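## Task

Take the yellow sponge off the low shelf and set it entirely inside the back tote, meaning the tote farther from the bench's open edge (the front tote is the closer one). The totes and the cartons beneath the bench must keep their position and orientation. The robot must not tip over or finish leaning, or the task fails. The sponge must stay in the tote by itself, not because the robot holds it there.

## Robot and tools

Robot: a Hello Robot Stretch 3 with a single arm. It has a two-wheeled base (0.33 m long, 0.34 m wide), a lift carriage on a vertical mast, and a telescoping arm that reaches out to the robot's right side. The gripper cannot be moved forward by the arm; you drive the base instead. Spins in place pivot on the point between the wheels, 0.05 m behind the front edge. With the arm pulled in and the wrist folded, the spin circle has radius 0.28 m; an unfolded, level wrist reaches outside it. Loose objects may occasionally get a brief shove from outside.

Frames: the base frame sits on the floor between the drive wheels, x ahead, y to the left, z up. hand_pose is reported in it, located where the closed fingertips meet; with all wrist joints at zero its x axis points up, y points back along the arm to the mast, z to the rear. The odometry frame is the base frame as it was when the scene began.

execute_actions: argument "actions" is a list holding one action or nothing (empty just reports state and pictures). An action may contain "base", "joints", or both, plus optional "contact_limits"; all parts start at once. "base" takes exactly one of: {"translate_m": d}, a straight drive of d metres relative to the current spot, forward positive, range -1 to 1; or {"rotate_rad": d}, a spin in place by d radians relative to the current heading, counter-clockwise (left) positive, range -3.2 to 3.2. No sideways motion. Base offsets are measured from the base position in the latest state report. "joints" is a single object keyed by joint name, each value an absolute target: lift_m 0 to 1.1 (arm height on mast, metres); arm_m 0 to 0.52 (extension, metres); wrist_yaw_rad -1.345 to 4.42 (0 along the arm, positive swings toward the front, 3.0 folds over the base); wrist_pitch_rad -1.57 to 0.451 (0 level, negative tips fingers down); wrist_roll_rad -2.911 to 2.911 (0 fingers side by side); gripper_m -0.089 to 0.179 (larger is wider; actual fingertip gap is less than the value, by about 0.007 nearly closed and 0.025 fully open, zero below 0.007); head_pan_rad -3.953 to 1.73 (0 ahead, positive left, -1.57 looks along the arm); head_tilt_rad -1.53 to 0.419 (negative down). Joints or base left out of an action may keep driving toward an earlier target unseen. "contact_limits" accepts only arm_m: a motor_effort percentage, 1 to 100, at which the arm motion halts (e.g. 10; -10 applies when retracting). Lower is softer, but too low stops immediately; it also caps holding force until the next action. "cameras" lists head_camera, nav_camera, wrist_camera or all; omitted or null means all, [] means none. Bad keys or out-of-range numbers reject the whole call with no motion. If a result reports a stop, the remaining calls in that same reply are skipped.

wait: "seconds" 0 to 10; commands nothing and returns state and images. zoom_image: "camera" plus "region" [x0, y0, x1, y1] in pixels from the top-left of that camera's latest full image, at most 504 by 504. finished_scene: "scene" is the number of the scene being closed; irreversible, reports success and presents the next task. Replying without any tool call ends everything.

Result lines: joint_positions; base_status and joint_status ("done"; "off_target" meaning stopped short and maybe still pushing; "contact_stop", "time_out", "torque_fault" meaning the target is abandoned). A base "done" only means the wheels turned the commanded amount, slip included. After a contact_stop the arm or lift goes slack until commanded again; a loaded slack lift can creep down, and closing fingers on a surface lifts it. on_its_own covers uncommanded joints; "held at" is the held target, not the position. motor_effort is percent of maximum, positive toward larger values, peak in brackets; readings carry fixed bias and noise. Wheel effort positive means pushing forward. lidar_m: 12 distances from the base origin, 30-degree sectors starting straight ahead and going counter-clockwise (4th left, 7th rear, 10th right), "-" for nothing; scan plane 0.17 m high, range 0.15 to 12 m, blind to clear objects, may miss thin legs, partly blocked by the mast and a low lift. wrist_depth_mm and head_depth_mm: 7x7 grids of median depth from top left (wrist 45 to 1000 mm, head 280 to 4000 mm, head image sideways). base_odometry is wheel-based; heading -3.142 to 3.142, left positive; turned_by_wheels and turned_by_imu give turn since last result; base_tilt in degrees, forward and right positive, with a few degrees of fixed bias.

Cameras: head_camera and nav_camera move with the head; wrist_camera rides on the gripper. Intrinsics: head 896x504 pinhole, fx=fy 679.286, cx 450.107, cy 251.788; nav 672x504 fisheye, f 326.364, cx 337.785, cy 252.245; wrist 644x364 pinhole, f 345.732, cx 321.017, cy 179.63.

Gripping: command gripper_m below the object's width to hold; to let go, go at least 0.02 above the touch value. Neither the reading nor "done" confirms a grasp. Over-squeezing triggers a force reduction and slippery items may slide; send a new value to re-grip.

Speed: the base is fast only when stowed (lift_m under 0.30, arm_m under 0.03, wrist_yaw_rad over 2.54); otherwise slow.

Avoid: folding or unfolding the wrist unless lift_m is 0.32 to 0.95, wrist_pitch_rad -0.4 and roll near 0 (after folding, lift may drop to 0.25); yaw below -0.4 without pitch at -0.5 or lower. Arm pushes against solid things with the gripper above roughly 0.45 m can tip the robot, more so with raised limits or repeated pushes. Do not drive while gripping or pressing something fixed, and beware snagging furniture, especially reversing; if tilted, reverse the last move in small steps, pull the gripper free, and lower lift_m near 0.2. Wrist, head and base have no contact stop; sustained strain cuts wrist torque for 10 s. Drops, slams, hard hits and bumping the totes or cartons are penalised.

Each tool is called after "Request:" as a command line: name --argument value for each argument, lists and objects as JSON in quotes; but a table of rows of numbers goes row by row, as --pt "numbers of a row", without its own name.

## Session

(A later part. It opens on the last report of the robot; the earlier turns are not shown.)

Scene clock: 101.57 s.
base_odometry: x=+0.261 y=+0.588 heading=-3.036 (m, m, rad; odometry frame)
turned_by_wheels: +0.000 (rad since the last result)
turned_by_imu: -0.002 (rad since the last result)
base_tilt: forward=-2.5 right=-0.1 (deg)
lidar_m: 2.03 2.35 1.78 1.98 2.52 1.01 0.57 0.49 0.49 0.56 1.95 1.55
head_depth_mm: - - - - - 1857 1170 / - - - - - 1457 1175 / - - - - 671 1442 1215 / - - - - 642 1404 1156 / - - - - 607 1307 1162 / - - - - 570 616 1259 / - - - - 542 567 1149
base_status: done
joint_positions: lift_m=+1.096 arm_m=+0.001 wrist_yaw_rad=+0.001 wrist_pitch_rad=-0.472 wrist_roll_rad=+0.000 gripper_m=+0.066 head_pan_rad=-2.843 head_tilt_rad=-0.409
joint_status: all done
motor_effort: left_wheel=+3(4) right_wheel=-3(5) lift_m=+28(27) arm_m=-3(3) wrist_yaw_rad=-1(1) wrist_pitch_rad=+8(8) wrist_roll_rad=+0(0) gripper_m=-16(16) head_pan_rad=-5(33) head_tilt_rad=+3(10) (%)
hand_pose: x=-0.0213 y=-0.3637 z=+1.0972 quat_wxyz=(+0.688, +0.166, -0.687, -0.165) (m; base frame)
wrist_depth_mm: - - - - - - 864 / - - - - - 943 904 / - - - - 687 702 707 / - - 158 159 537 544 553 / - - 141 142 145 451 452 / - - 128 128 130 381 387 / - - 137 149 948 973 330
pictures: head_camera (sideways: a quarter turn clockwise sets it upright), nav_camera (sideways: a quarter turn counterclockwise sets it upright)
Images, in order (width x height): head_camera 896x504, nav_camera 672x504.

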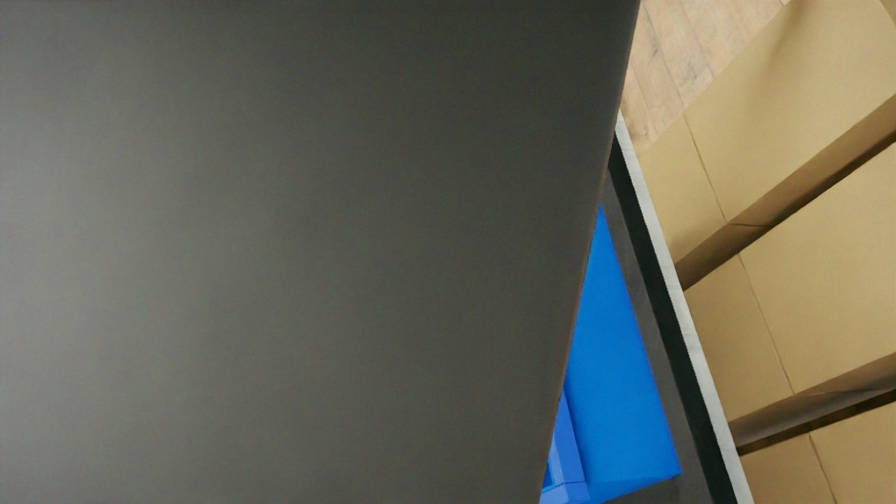

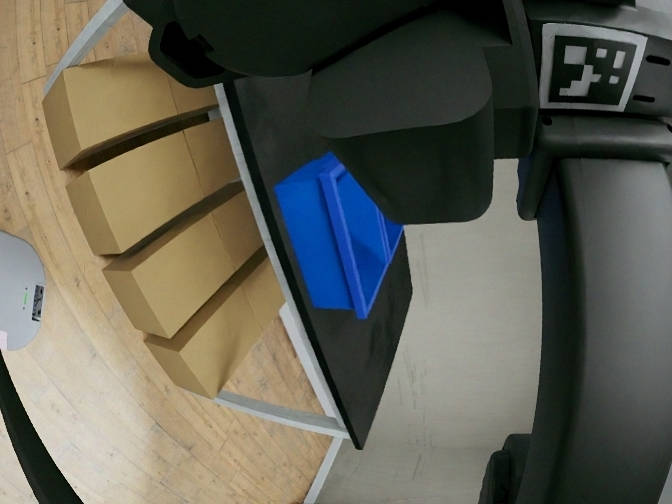

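Request:
execute_actions --actions '[{"base": {"rotate_rad": -0.425}, "joints": {"wrist_pitch_rad": -0.35, "head_pan_rad": -2.0, "head_tilt_rad": -0.7}}]' --cameras '[]'

Request:
execute_actions --actions '[{"base": {"translate_m": -0.40}}]' --cameras '["head_camera", "nav_camera"]'

Scene clock: 113.13 s.
base_odometry: x=+0.261 y=+0.588 heading=+2.822 (m, m, rad; odometry frame)
turned_by_wheels: -0.425 (rad since the last result)
turned_by_imu: -0.424 (rad since the last result)
base_tilt: forward=-2.5 right=-0.1 (deg)
lidar_m: 1.55 2.04 2.34 1.78 2.11 2.52 0.86 0.56 0.49 0.49 0.60 1.55
head_depth_mm: - - - - 1380 1138 1096 / - - - - 1326 1140 1099 / - - - - 1341 1195 1154 / - - - - 1301 1130 1026 / - - - - 1288 1121 1025 / - - - - - 1206 1153 / - - - - - 1088 999
base_status: done
joint_positions: lift_m=+1.096 arm_m=+0.001 wrist_yaw_rad=+0.001 wrist_pitch_rad=-0.375 wrist_roll_rad=+0.000 gripper_m=+0.066 head_pan_rad=-2.007 head_tilt_rad=-0.691
joint_status: all done
motor_effort: left_wheel=+3(8) right_wheel=-3(5) lift_m=+27(27) arm_m=-3(3) wrist_yaw_rad=-1(1) wrist_pitch_rad=+9(8) wrist_roll_rad=+0(0) gripper_m=-16(16) head_pan_rad=+5(57) head_tilt_rad=-4(27) (%)
hand_pose: x=-0.0213 y=-0.3761 z=+1.1190 quat_wxyz=(+0.695, +0.132, -0.694, -0.132) (m; base frame)
wrist_depth_mm: - - - - - 945 909 / - - - - - - 937 / - - - 871 873 740 593 / - - 158 158 649 592 424 / - 494 140 142 146 496 415 / - - 128 129 130 433 291 / - 608 137 148 350 353 306
pictures: none
No camera images: the call's "cameras" was empty. Leave "cameras" out to get every camera's image.

Scene clock: 118.10 s.
base_odometry: x=+0.641 y=+0.463 heading=+2.823 (m, m, rad; odometry frame)
turned_by_wheels: +0.000 (rad since the last result)
turned_by_imu: -0.001 (rad since the last result)
base_tilt: forward=-2.5 right=-0.2 (deg)
lidar_m: 1.94 2.41 1.87 1.88 2.25 2.17 0.63 0.39 0.36 0.36 0.43 0.83
head_depth_mm: - - - - 518 1142 977 / - - - - 501 1137 993 / - - - - 493 1209 1027 / - - - - 497 1126 969 / - - - - 503 1119 965 / - - - - - 1155 1116 / - - - - - 1091 965
base_status: done
joint_positions: lift_m=+1.096 arm_m=+0.001 wrist_yaw_rad=+0.001 wrist_pitch_rad=-0.375 wrist_roll_rad=+0.000 gripper_m=+0.066 head_pan_rad=-2.007 head_tilt_rad=-0.691
joint_status: not commanded
motor_effort: left_wheel=+3(4) right_wheel=-2(5) lift_m=+27(28) arm_m=-4(3) wrist_yaw_rad=-1(1) wrist_pitch_rad=+9(9) wrist_roll_rad=+0(0) gripper_m=-16(16) head_pan_rad=+5(5) head_tilt_rad=-5(4) (%)
hand_pose: x=-0.0213 y=-0.3761 z=+1.1190 quat_wxyz=(+0.695, +0.132, -0.694, -0.132) (m; base frame)
wrist_depth_mm: - - - 988 911 846 799 / - - - - 952 893 836 / - 839 858 582 557 896 854 / 626 624 158 158 535 636 660 / 494 463 142 142 146 502 522 / 413 - 127 129 130 431 435 / 359 286 137 149 322 344 370
pictures: head_camera (sideways: a quarter turn clockwise sets it upright), nav_camera (sideways: a quarter turn counterclockwise sets it upright)
Images, in order (width x height): head_camera 896x504, nav_camera 672x504.

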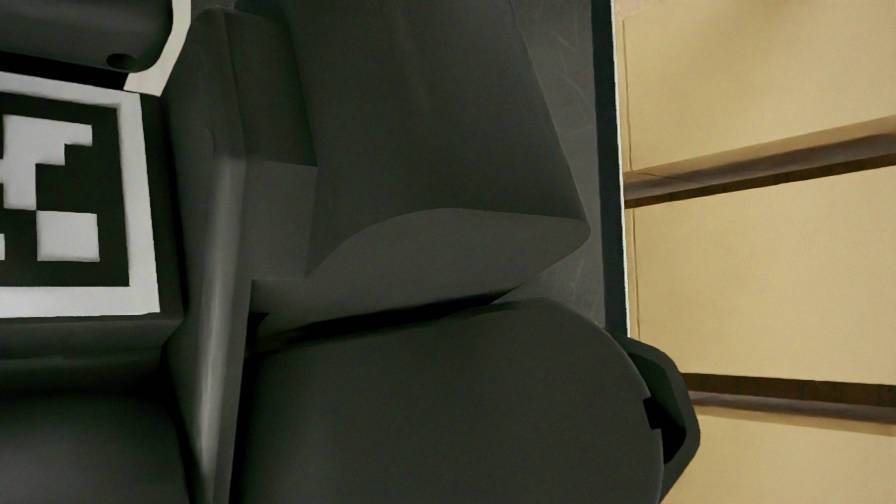

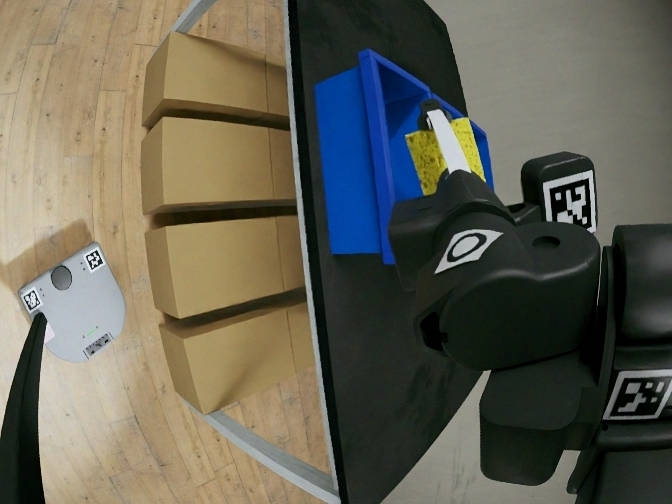

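Request:
execute_actions --actions '[{"base": {"rotate_rad": -1.129}, "joints": {"head_pan_rad": -1.0, "head_tilt_rad": -0.7}}]' --cameras '[]'

Request:
execute_actions --actions '[{"base": {"translate_m": 0.20}}]' --cameras '["nav_camera"]'

Scene clock: 124.23 s.
base_odometry: x=+0.641 y=+0.463 heading=+1.694 (m, m, rad; odometry frame)
turned_by_wheels: -1.129 (rad since the last result)
turned_by_imu: -1.126 (rad since the last result)
base_tilt: forward=-2.5 right=-0.2 (deg)
lidar_m: 0.41 0.71 1.93 2.41 1.88 1.88 2.13 2.17 2.15 0.43 0.36 0.36
head_depth_mm: 1191 1277 831 627 551 1196 997 / 1162 1206 825 622 531 1133 977 / 1137 1188 813 622 528 1150 1034 / 1116 1181 813 617 510 1209 964 / 1091 1154 804 612 496 1126 967 / 1067 1127 736 555 474 1122 964 / 1052 873 558 567 453 1148 1039
base_status: done
joint_positions: lift_m=+1.096 arm_m=+0.001 wrist_yaw_rad=+0.001 wrist_pitch_rad=-0.374 wrist_roll_rad=+0.000 gripper_m=+0.066 head_pan_rad=-1.007 head_tilt_rad=-0.691
joint_status: all done
motor_effort: left_wheel=+3(7) right_wheel=-3(6) lift_m=+27(27) arm_m=-3(2) wrist_yaw_rad=+0(1) wrist_pitch_rad=+9(9) wrist_roll_rad=+0(0) gripper_m=-16(16) head_pan_rad=+4(56) head_tilt_rad=-4(5) (%)
hand_pose: x=-0.0213 y=-0.3761 z=+1.1190 quat_wxyz=(+0.695, +0.132, -0.694, -0.132) (m; base frame)
wrist_depth_mm: 853 - - - - - - / 864 - - - - - - / 846 847 - - - - - / 628 628 157 159 - - - / 502 509 141 142 146 - - / 414 - 128 129 129 - - / 356 338 137 149 - - -
pictures: none
No camera images: the call's "cameras" was empty. Leave "cameras" out to get every camera's image.

Scene clock: 127.47 s.
base_odometry: x=+0.616 y=+0.661 heading=+1.694 (m, m, rad; odometry frame)
turned_by_wheels: +0.000 (rad since the last result)
turned_by_imu: +0.001 (rad since the last result)
base_tilt: forward=-2.6 right=-0.2 (deg)
lidar_m: 0.25 0.45 1.82 2.39 2.62 2.02 2.31 2.34 0.44 0.25 0.22 0.22
head_depth_mm: 1044 1140 832 628 504 421 965 / 1021 1115 823 622 354 400 972 / 1007 1091 817 460 419 362 917 / 985 1059 638 476 494 347 382 / 965 1027 637 463 491 332 372 / 947 1002 630 456 479 329 363 / 928 985 615 445 473 320 354
base_status: done
joint_positions: lift_m=+1.096 arm_m=+0.001 wrist_yaw_rad=+0.001 wrist_pitch_rad=-0.374 wrist_roll_rad=+0.000 gripper_m=+0.066 head_pan_rad=-1.007 head_tilt_rad=-0.691
joint_status: not commanded
motor_effort: left_wheel=+3(7) right_wheel=-3(3) lift_m=+27(27) arm_m=-3(4) wrist_yaw_rad=-1(1) wrist_pitch_rad=+9(9) wrist_roll_rad=+0(0) gripper_m=-16(16) head_pan_rad=+4(5) head_tilt_rad=-5(5) (%)
hand_pose: x=-0.0213 y=-0.3761 z=+1.1190 quat_wxyz=(+0.695, +0.132, -0.694, -0.132) (m; base frame)
wrist_depth_mm: 733 856 - - - - - / 756 907 - - - - - / 775 842 840 - - - - / 609 620 157 159 643 - - / 495 500 141 142 145 548 - / 414 - 128 129 130 - - / 358 335 137 149 339 - -
pictures: nav_camera (sideways: a quarter turn counterclockwise sets it upright)
Images, in order (width x height): nav_camera 672x504.

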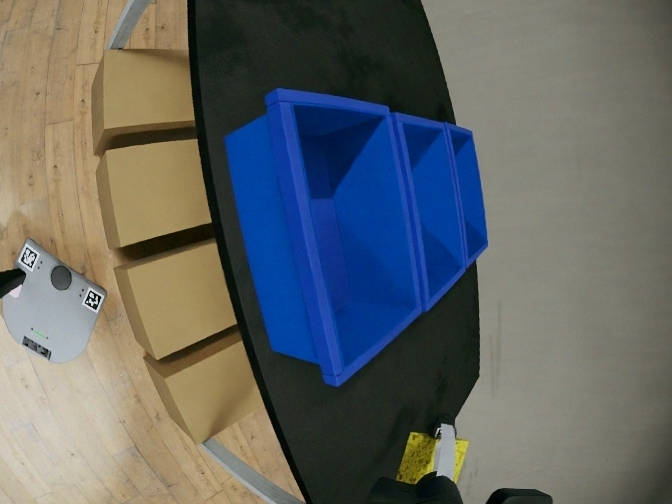

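Request:
execute_actions --actions '[{"base": {"rotate_rad": 0.785}, "joints": {"head_pan_rad": -1.45, "head_tilt_rad": -0.6}}]'

Scene clock: 130.43 s.
base_odometry: x=+0.616 y=+0.661 heading=+2.479 (m, m, rad; odometry frame)
turned_by_wheels: +0.785 (rad since the last result)
turned_by_imu: +0.783 (rad since the last result)
base_tilt: forward=-2.5 right=+0.0 (deg)
lidar_m: 1.82 2.04 2.72 2.02 2.08 2.34 2.27 0.30 0.22 0.22 0.22 0.30
head_depth_mm: - - - - - - 343 / 943 - 353 - - 293 339 / 955 1041 362 341 482 443 348 / 961 1060 819 467 490 443 353 / 973 1071 761 480 493 329 356 / 988 1088 972 500 474 334 359 / 997 1104 964 691 391 334 365
base_status: done
joint_positions: lift_m=+1.096 arm_m=+0.001 wrist_yaw_rad=+0.001 wrist_pitch_rad=-0.374 wrist_roll_rad=+0.000 gripper_m=+0.066 head_pan_rad=-1.443 head_tilt_rad=-0.606
joint_status: all done
motor_effort: left_wheel=-2(6) right_wheel=+2(5) lift_m=+27(28) arm_m=-3(3) wrist_yaw_rad=-1(1) wrist_pitch_rad=+9(9) wrist_roll_rad=+0(0) gripper_m=-17(16) head_pan_rad=-6(45) head_tilt_rad=+3(13) (%)
hand_pose: x=-0.0213 y=-0.3761 z=+1.1190 quat_wxyz=(+0.695, +0.132, -0.694, -0.132) (m; base frame)
wrist_depth_mm: 781 798 795 800 812 807 803 / 863 843 838 883 860 882 875 / 841 863 611 619 891 897 914 / 627 598 158 158 450 666 672 / 498 337 140 143 146 522 521 / 412 - 128 128 130 430 431 / 233 236 137 149 238 346 370
pictures: head_camera (sideways: a quarter turn clockwise sets it upright), nav_camera (sideways: a quarter turn counterclockwise sets it upright), wrist_camera
Images, in order (width x height): head_camera 896x504, nav_camera 672x504, wrist_camera 644x364.

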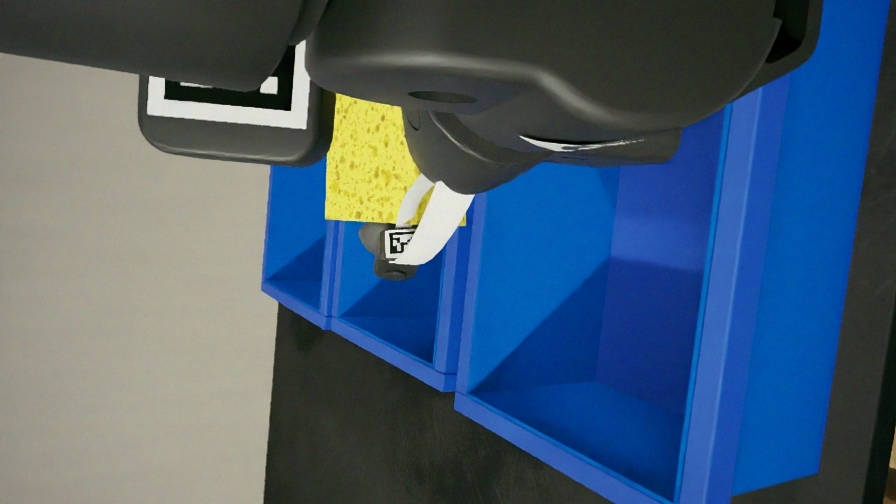

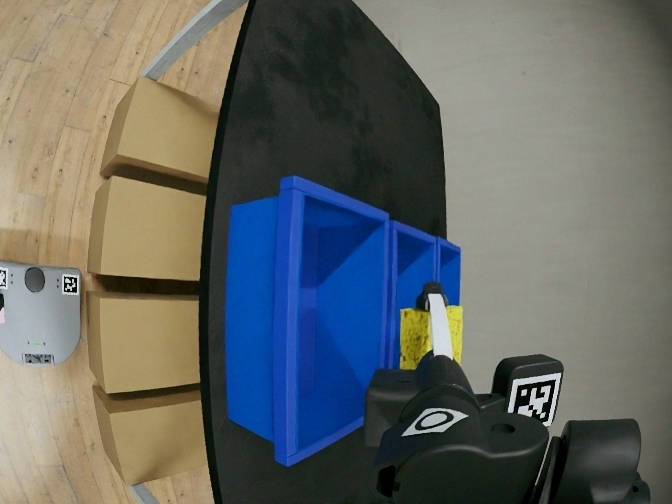

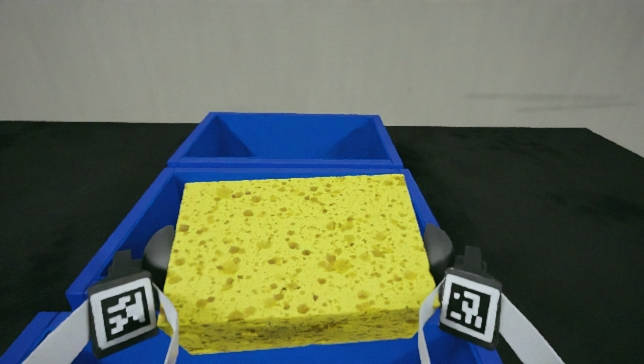

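Request:
execute_actions --actions '[{"joints": {"arm_m": 0.45}}]' --cameras '["head_camera", "wrist_camera"]'

Scene clock: 139.07 s.
base_odometry: x=+0.616 y=+0.661 heading=+2.479 (m, m, rad; odometry frame)
turned_by_wheels: +0.000 (rad since the last result)
turned_by_imu: +0.000 (rad since the last result)
base_tilt: forward=-2.5 right=+0.0 (deg)
lidar_m: 1.83 2.05 2.72 2.02 2.09 2.34 2.27 0.30 0.22 0.22 0.22 0.30
head_depth_mm: - 1027 792 544 465 447 330 / - - 800 637 473 445 338 / 951 1013 808 643 482 445 347 / 961 1059 816 481 492 441 354 / 976 1067 760 481 492 329 356 / 987 1091 969 496 474 335 359 / 997 1101 966 688 391 334 366
base_status: not commanded
joint_positions: lift_m=+1.096 arm_m=+0.450 wrist_yaw_rad=+0.001 wrist_pitch_rad=-0.373 wrist_roll_rad=+0.000 gripper_m=+0.066 head_pan_rad=-1.443 head_tilt_rad=-0.606
joint_status: all done
motor_effort: left_wheel=-3(3) right_wheel=+2(2) lift_m=+28(27) arm_m=+3(3) wrist_yaw_rad=-1(1) wrist_pitch_rad=+8(9) wrist_roll_rad=+0(0) gripper_m=-16(16) head_pan_rad=-5(5) head_tilt_rad=+3(3) (%)
hand_pose: x=-0.0213 y=-0.8245 z=+1.1192 quat_wxyz=(+0.695, +0.132, -0.694, -0.131) (m; base frame)
wrist_depth_mm: 394 393 396 395 405 408 406 / 422 417 425 427 430 429 436 / 459 453 456 462 466 470 466 / 489 493 158 158 493 517 507 / 494 499 141 142 146 513 529 / 408 - 128 129 130 424 427 / 357 211 137 149 214 342 365
pictures: head_camera (sideways: a quarter turn clockwise sets it upright), wrist_camera
Images, in order (width x height): head_camera 896x504, wrist_camera 644x364.

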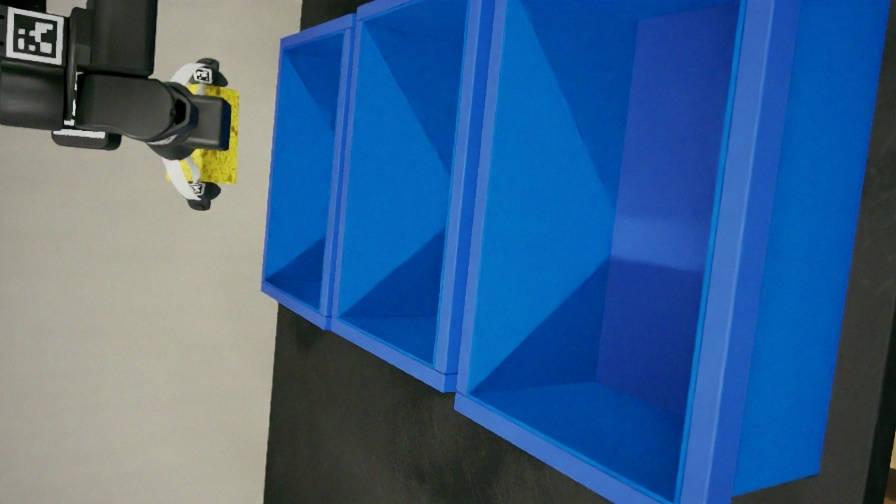

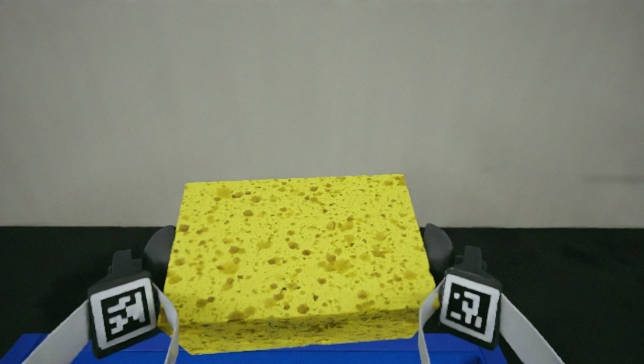

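Request:
execute_actions --actions '[{"joints": {"arm_m": 0.495, "wrist_pitch_rad": -0.85}}]' --cameras '["head_camera", "wrist_camera"]'

Scene clock: 142.40 s.
base_odometry: x=+0.616 y=+0.661 heading=+2.479 (m, m, rad; odometry frame)
turned_by_wheels: +0.000 (rad since the last result)
turned_by_imu: +0.000 (rad since the last result)
base_tilt: forward=-2.4 right=-0.1 (deg)
lidar_m: 1.82 2.04 2.73 2.02 2.08 2.33 2.27 0.31 0.22 0.22 0.22 0.30
head_depth_mm: - 1018 790 544 464 447 330 / - - 727 637 473 446 338 / 950 1046 727 647 481 443 347 / 962 1060 814 481 492 442 352 / 972 1067 759 479 492 329 354 / 989 1085 970 497 475 335 359 / 1002 1099 954 687 391 332 365
base_status: not commanded
joint_positions: lift_m=+1.096 arm_m=+0.495 wrist_yaw_rad=+0.001 wrist_pitch_rad=-0.857 wrist_roll_rad=+0.000 gripper_m=+0.066 head_pan_rad=-1.443 head_tilt_rad=-0.606
joint_status: all done
motor_effort: left_wheel=-2(3) right_wheel=+2(2) lift_m=+28(27) arm_m=+3(3) wrist_yaw_rad=-1(1) wrist_pitch_rad=+2(9) wrist_roll_rad=+0(0) gripper_m=-16(16) head_pan_rad=-4(5) head_tilt_rad=+3(3) (%)
hand_pose: x=-0.0215 y=-0.7893 z=+1.0257 quat_wxyz=(+0.643, +0.294, -0.643, -0.294) (m; base frame)
wrist_depth_mm: 419 414 425 430 434 437 442 / 373 380 388 388 401 403 403 / 331 342 344 352 356 360 363 / 189 189 157 159 184 184 328 / 223 230 140 142 146 180 297 / 233 - 128 128 130 169 269 / 223 232 137 149 238 179 143
pictures: head_camera (sideways: a quarter turn clockwise sets it upright), wrist_camera
Images, in order (width x height): head_camera 896x504, wrist_camera 644x364.

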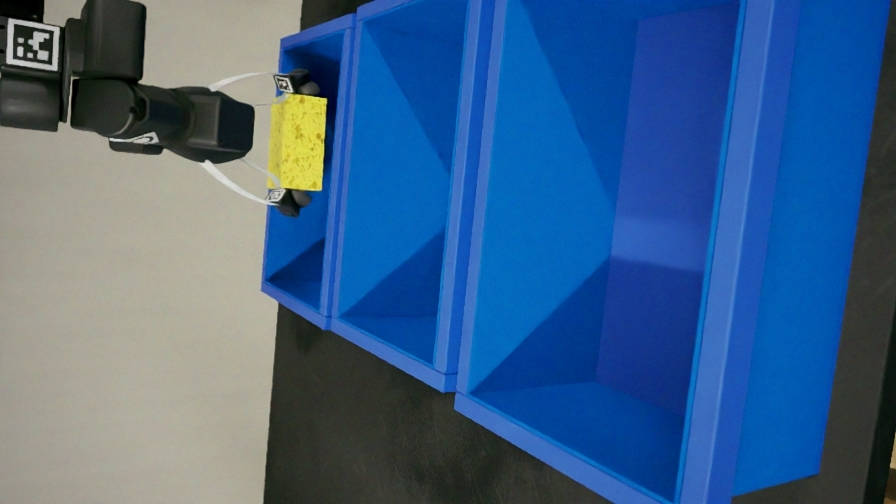

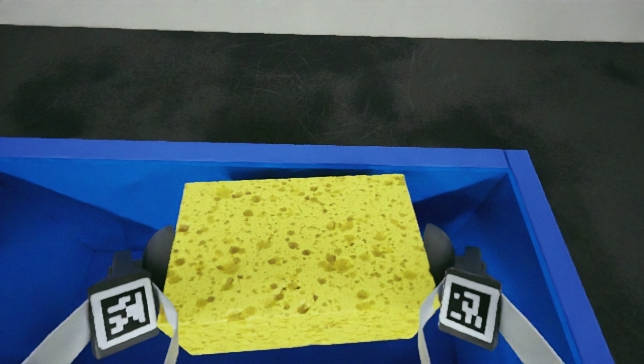

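Request:
execute_actions --actions '[{"base": {"translate_m": 0.04}, "joints": {"lift_m": 1.055}}]' --cameras '["head_camera", "wrist_camera"]'

Scene clock: 145.50 s.
base_odometry: x=+0.585 y=+0.686 heading=+2.479 (m, m, rad; odometry frame)
turned_by_wheels: +0.000 (rad since the last result)
turned_by_imu: +0.000 (rad since the last result)
base_tilt: forward=-2.5 right=-0.2 (deg)
lidar_m: 1.78 2.01 2.72 2.03 2.09 2.70 2.31 0.30 0.22 0.21 0.22 0.30
head_depth_mm: 909 1037 791 630 464 447 330 / 917 - 652 636 473 446 338 / 954 1039 650 645 481 445 346 / 968 1057 715 482 491 442 353 / 980 1070 979 481 480 327 355 / 991 1087 968 692 396 323 361 / 1003 1104 959 689 538 428 373
base_status: done
joint_positions: lift_m=+1.056 arm_m=+0.495 wrist_yaw_rad=+0.001 wrist_pitch_rad=-0.858 wrist_roll_rad=+0.000 gripper_m=+0.066 head_pan_rad=-1.443 head_tilt_rad=-0.606
joint_status: all done
motor_effort: left_wheel=-3(3) right_wheel=+1(6) lift_m=+10(25) arm_m=+2(3) wrist_yaw_rad=-1(1) wrist_pitch_rad=+3(3) wrist_roll_rad=+0(0) gripper_m=-16(16) head_pan_rad=-5(5) head_tilt_rad=+2(3) (%)
hand_pose: x=-0.0215 y=-0.7891 z=+0.9847 quat_wxyz=(+0.643, +0.294, -0.643, -0.294) (m; base frame)
wrist_depth_mm: 355 361 366 376 379 391 394 / 236 321 329 329 339 340 346 / 155 155 155 154 155 155 155 / 177 190 158 159 182 191 174 / 182 221 141 142 147 234 173 / 179 - 128 129 130 223 172 / - 195 137 150 201 206 171
pictures: head_camera (sideways: a quarter turn clockwise sets it upright), wrist_camera
Images, in order (width x height): head_camera 896x504, wrist_camera 644x364.

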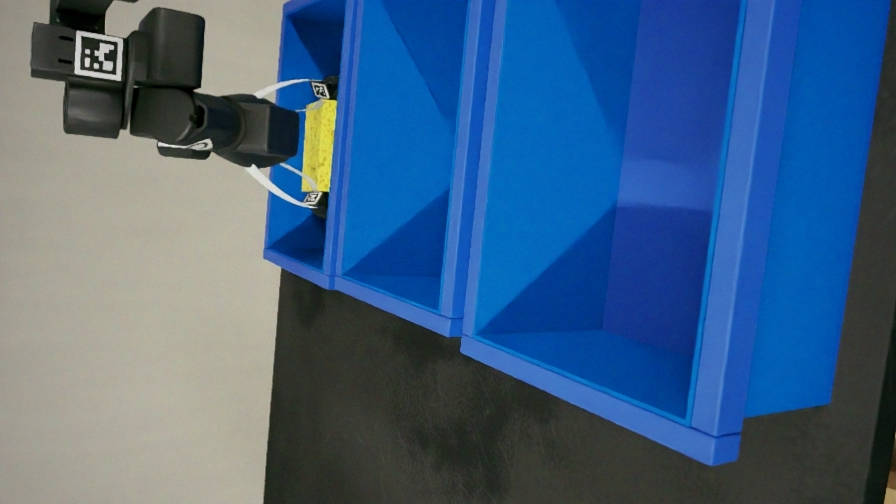

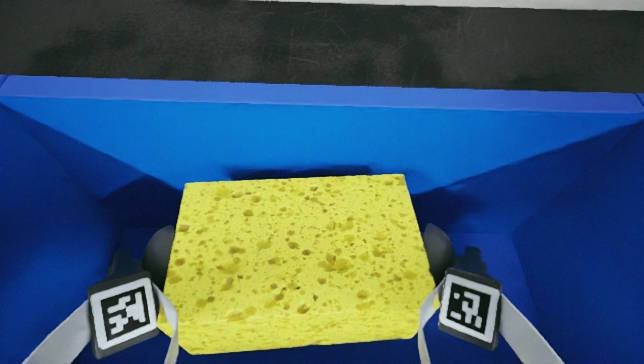

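Request:
execute_actions --actions '[{"joints": {"arm_m": 0.485, "lift_m": 1.03}}]' --cameras '["head_camera", "wrist_camera"]'

Scene clock: 148.40 s.
base_odometry: x=+0.585 y=+0.686 heading=+2.479 (m, m, rad; odometry frame)
turned_by_wheels: +0.000 (rad since the last result)
turned_by_imu: +0.000 (rad since the last result)
base_tilt: forward=-2.6 right=-0.1 (deg)
lidar_m: 1.78 2.00 2.72 2.03 2.09 2.70 2.32 0.30 0.22 0.21 0.22 0.30
head_depth_mm: 918 1042 791 630 465 448 330 / 930 - 649 638 473 447 338 / 951 1039 649 646 482 443 346 / 968 1053 714 482 490 442 353 / 973 1072 978 480 480 328 355 / 988 1080 972 693 396 323 361 / 997 1099 961 689 537 429 374
base_status: not commanded
joint_positions: lift_m=+1.031 arm_m=+0.485 wrist_yaw_rad=+0.001 wrist_pitch_rad=-0.858 wrist_roll_rad=+0.000 gripper_m=+0.066 head_pan_rad=-1.443 head_tilt_rad=-0.606
joint_status: all done
motor_effort: left_wheel=-2(2) right_wheel=+1(1) lift_m=+10(11) arm_m=-3(4) wrist_yaw_rad=-1(1) wrist_pitch_rad=+3(3) wrist_roll_rad=+0(0) gripper_m=-16(16) head_pan_rad=-5(5) head_tilt_rad=+2(2) (%)
hand_pose: x=-0.0215 y=-0.7796 z=+0.9597 quat_wxyz=(+0.643, +0.294, -0.643, -0.294) (m; base frame)
wrist_depth_mm: 130 130 132 134 136 139 350 / 142 142 142 142 143 142 142 / 167 169 169 169 168 169 163 / 181 208 157 158 198 208 173 / 182 208 141 142 146 217 172 / 178 - 128 129 130 200 172 / - 174 137 149 178 182 171
pictures: head_camera (sideways: a quarter turn clockwise sets it upright), wrist_camera
Images, in order (width x height): head_camera 896x504, wrist_camera 644x364.

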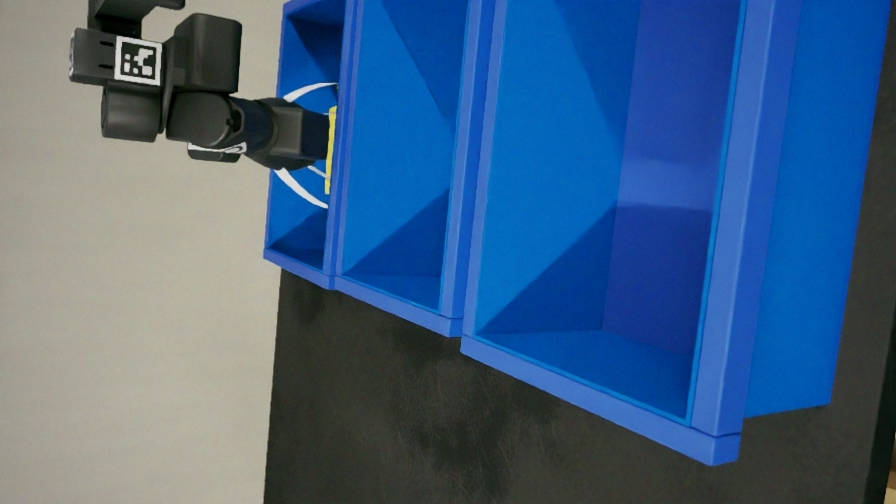

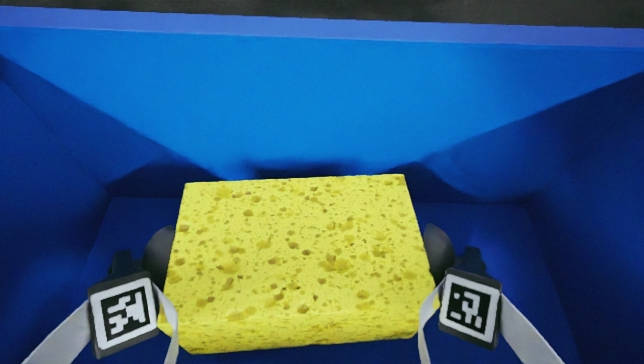

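Request:
execute_actions --actions '[{"joints": {"lift_m": 1.016}}]' --cameras '["head_camera", "wrist_camera"]'

Scene clock: 150.17 s.
base_odometry: x=+0.585 y=+0.686 heading=+2.479 (m, m, rad; odometry frame)
turned_by_wheels: +0.000 (rad since the last result)
turned_by_imu: +0.000 (rad since the last result)
base_tilt: forward=-2.5 right=-0.1 (deg)
lidar_m: 1.78 2.01 2.72 2.03 2.09 2.70 2.32 0.30 0.22 0.21 0.22 0.30
head_depth_mm: 917 - 788 631 465 447 330 / 938 - 650 637 473 446 338 / 953 1039 649 646 482 444 347 / 968 1057 718 481 490 442 352 / 976 1066 981 481 481 328 355 / 986 1083 970 693 396 323 361 / 999 1098 963 690 536 429 372
base_status: not commanded
joint_positions: lift_m=+1.017 arm_m=+0.485 wrist_yaw_rad=+0.001 wrist_pitch_rad=-0.858 wrist_roll_rad=+0.000 gripper_m=+0.066 head_pan_rad=-1.443 head_tilt_rad=-0.606
joint_status: all done
motor_effort: left_wheel=-2(2) right_wheel=+1(1) lift_m=+10(11) arm_m=-3(3) wrist_yaw_rad=-1(1) wrist_pitch_rad=+3(3) wrist_roll_rad=+0(0) gripper_m=-16(16) head_pan_rad=-5(4) head_tilt_rad=+3(2) (%)
hand_pose: x=-0.0215 y=-0.7796 z=+0.9457 quat_wxyz=(+0.643, +0.294, -0.643, -0.294) (m; base frame)
wrist_depth_mm: 123 123 123 123 123 123 123 / 142 142 142 142 142 143 143 / 167 168 169 169 168 169 163 / 180 205 157 158 198 208 172 / 182 195 141 142 147 204 171 / 175 - 128 128 130 187 171 / - 161 137 149 166 169 168
pictures: head_camera (sideways: a quarter turn clockwise sets it upright), wrist_camera
Images, in order (width x height): head_camera 896x504, wrist_camera 644x364.

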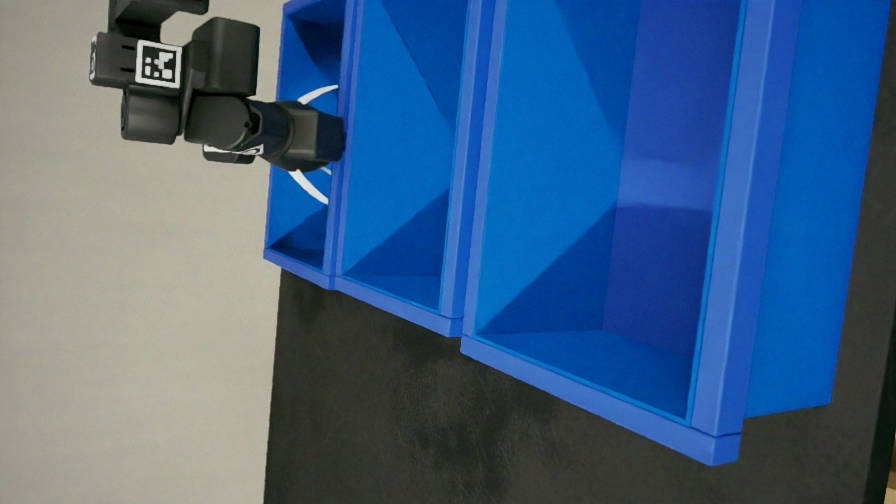

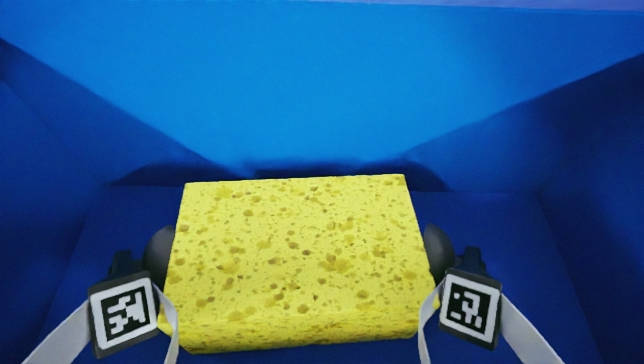

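Request:
execute_actions --actions '[{"joints": {"gripper_m": 0.15}}]' --cameras '["wrist_camera"]'

Scene clock: 152.30 s.
base_odometry: x=+0.585 y=+0.686 heading=+2.479 (m, m, rad; odometry frame)
turned_by_wheels: +0.000 (rad since the last result)
turned_by_imu: +0.000 (rad since the last result)
base_tilt: forward=-2.5 right=-0.2 (deg)
lidar_m: 1.79 2.00 2.71 2.02 2.09 2.70 2.31 0.30 0.22 0.21 0.22 0.30
head_depth_mm: 920 - 792 629 465 447 330 / 940 - 651 639 475 446 338 / 954 1040 652 646 482 445 347 / 965 1058 717 481 491 442 353 / 975 1074 973 481 482 328 355 / 988 1085 969 696 396 323 361 / 1000 1102 961 690 538 429 373
base_status: not commanded
joint_positions: lift_m=+1.017 arm_m=+0.485 wrist_yaw_rad=+0.001 wrist_pitch_rad=-0.858 wrist_roll_rad=+0.000 gripper_m=+0.150 head_pan_rad=-1.443 head_tilt_rad=-0.606
joint_status: all done
motor_effort: left_wheel=-2(2) right_wheel=+1(1) lift_m=+11(11) arm_m=-3(3) wrist_yaw_rad=-1(1) wrist_pitch_rad=+3(3) wrist_roll_rad=+0(0) gripper_m=+1(82) head_pan_rad=-5(5) head_tilt_rad=+3(3) (%)
hand_pose: x=-0.0215 y=-0.7796 z=+0.9457 quat_wxyz=(+0.643, +0.294, -0.643, -0.294) (m; base frame)
wrist_depth_mm: 123 123 123 123 122 123 123 / 142 142 143 143 142 142 142 / 167 168 168 169 168 169 162 / 181 205 190 189 199 208 173 / 182 195 149 149 156 205 173 / - 177 136 138 144 - 173 / - 163 149 148 165 169 164
pictures: wrist_camera
Images, in order (width x height): wrist_camera 644x364.

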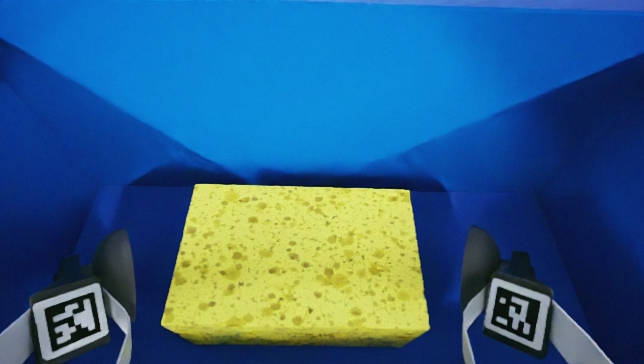

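Request:
execute_actions --actions '[{"joints": {"lift_m": 1.097}}]' --cameras '[]'

Request:
execute_actions --actions '[{"joints": {"wrist_pitch_rad": -0.6, "arm_m": 0.46}}]' --cameras '["head_camera", "wrist_camera", "nav_camera"]'

Scene clock: 155.27 s.
base_odometry: x=+0.585 y=+0.686 heading=+2.479 (m, m, rad; odometry frame)
turned_by_wheels: +0.000 (rad since the last result)
turned_by_imu: +0.000 (rad since the last result)
base_tilt: forward=-2.4 right=-0.1 (deg)
lidar_m: 1.78 2.01 2.72 2.02 2.08 2.70 2.31 0.30 0.23 0.21 0.22 0.30
head_depth_mm: - 1023 792 633 464 447 330 / - - 796 639 472 446 339 / 951 1047 805 645 482 444 346 / 971 1058 697 481 491 441 353 / 979 1067 979 481 480 328 355 / 986 1087 968 693 396 323 361 / 1004 1098 966 691 537 428 373
base_status: not commanded
joint_positions: lift_m=+1.096 arm_m=+0.485 wrist_yaw_rad=+0.001 wrist_pitch_rad=-0.858 wrist_roll_rad=+0.000 gripper_m=+0.150 head_pan_rad=-1.443 head_tilt_rad=-0.606
joint_status: all done
motor_effort: left_wheel=-2(3) right_wheel=+1(1) lift_m=+27(29) arm_m=-3(3) wrist_yaw_rad=+0(1) wrist_pitch_rad=+3(3) wrist_roll_rad=+0(0) gripper_m=+1(0) head_pan_rad=-5(4) head_tilt_rad=+3(3) (%)
hand_pose: x=-0.0215 y=-0.7796 z=+1.0256 quat_wxyz=(+0.643, +0.294, -0.643, -0.294) (m; base frame)
wrist_depth_mm: 427 423 429 436 438 439 441 / 372 380 384 391 394 404 403 / 327 188 190 353 352 358 362 / 176 207 208 207 207 208 189 / 181 255 254 254 270 237 173 / - 258 222 216 263 - 171 / - 236 205 204 246 241 164
pictures: none
No camera images: the call's "cameras" was empty. Leave "cameras" out to get every camera's image.

Scene clock: 156.40 s.
base_odometry: x=+0.585 y=+0.686 heading=+2.479 (m, m, rad; odometry frame)
turned_by_wheels: +0.000 (rad since the last result)
turned_by_imu: +0.000 (rad since the last result)
base_tilt: forward=-2.5 right=-0.1 (deg)
lidar_m: 1.78 2.01 2.72 2.03 2.09 2.70 2.31 0.30 0.22 0.21 0.22 0.30
head_depth_mm: - 1021 789 629 464 447 330 / - - 797 636 473 445 338 / 945 1040 809 645 482 444 346 / 964 1056 716 482 491 442 353 / 969 1071 975 480 480 328 354 / 992 1091 972 692 397 323 361 / 1007 1101 962 689 537 429 373
base_status: not commanded
joint_positions: lift_m=+1.096 arm_m=+0.460 wrist_yaw_rad=+0.001 wrist_pitch_rad=-0.620 wrist_roll_rad=+0.000 gripper_m=+0.150 head_pan_rad=-1.443 head_tilt_rad=-0.606
joint_status: all done
motor_effort: left_wheel=-3(2) right_wheel=+2(1) lift_m=+27(27) arm_m=-4(3) wrist_yaw_rad=+0(1) wrist_pitch_rad=+7(8) wrist_roll_rad=+0(0) gripper_m=+1(1) head_pan_rad=-5(5) head_tilt_rad=+3(3) (%)
hand_pose: x=-0.0214 y=-0.7998 z=+1.0667 quat_wxyz=(+0.674, +0.216, -0.673, -0.216) (m; base frame)
wrist_depth_mm: 411 415 419 416 419 415 420 / 457 449 461 458 459 455 466 / 482 484 492 500 496 498 502 / 405 412 414 421 425 430 435 / 348 213 216 219 220 222 370 / 313 242 243 244 246 - 314 / - 269 274 239 279 272 177
pictures: head_camera (sideways: a quarter turn clockwise sets it upright), nav_camera (sideways: a quarter turn counterclockwise sets it upright), wrist_camera
Images, in order (width x height): head_camera 896x504, nav_camera 672x504, wrist_camera 644x364.

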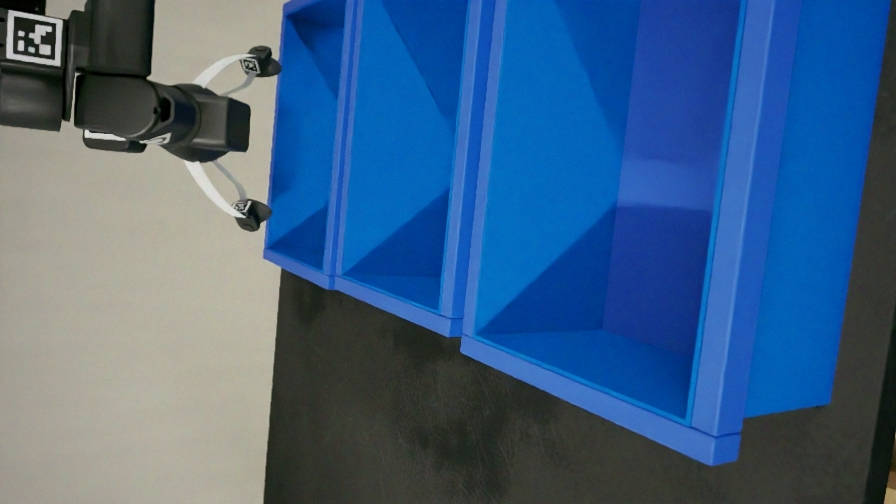

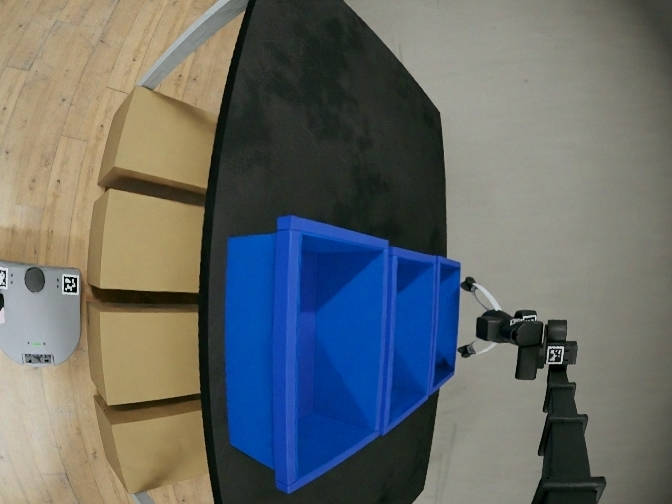

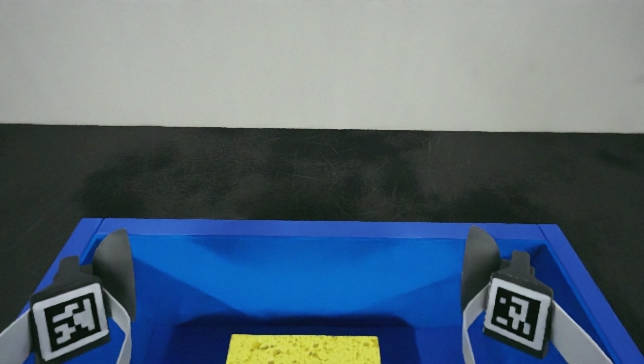

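Request:
finished_scene --scene 2

The scene is finished: the task was done.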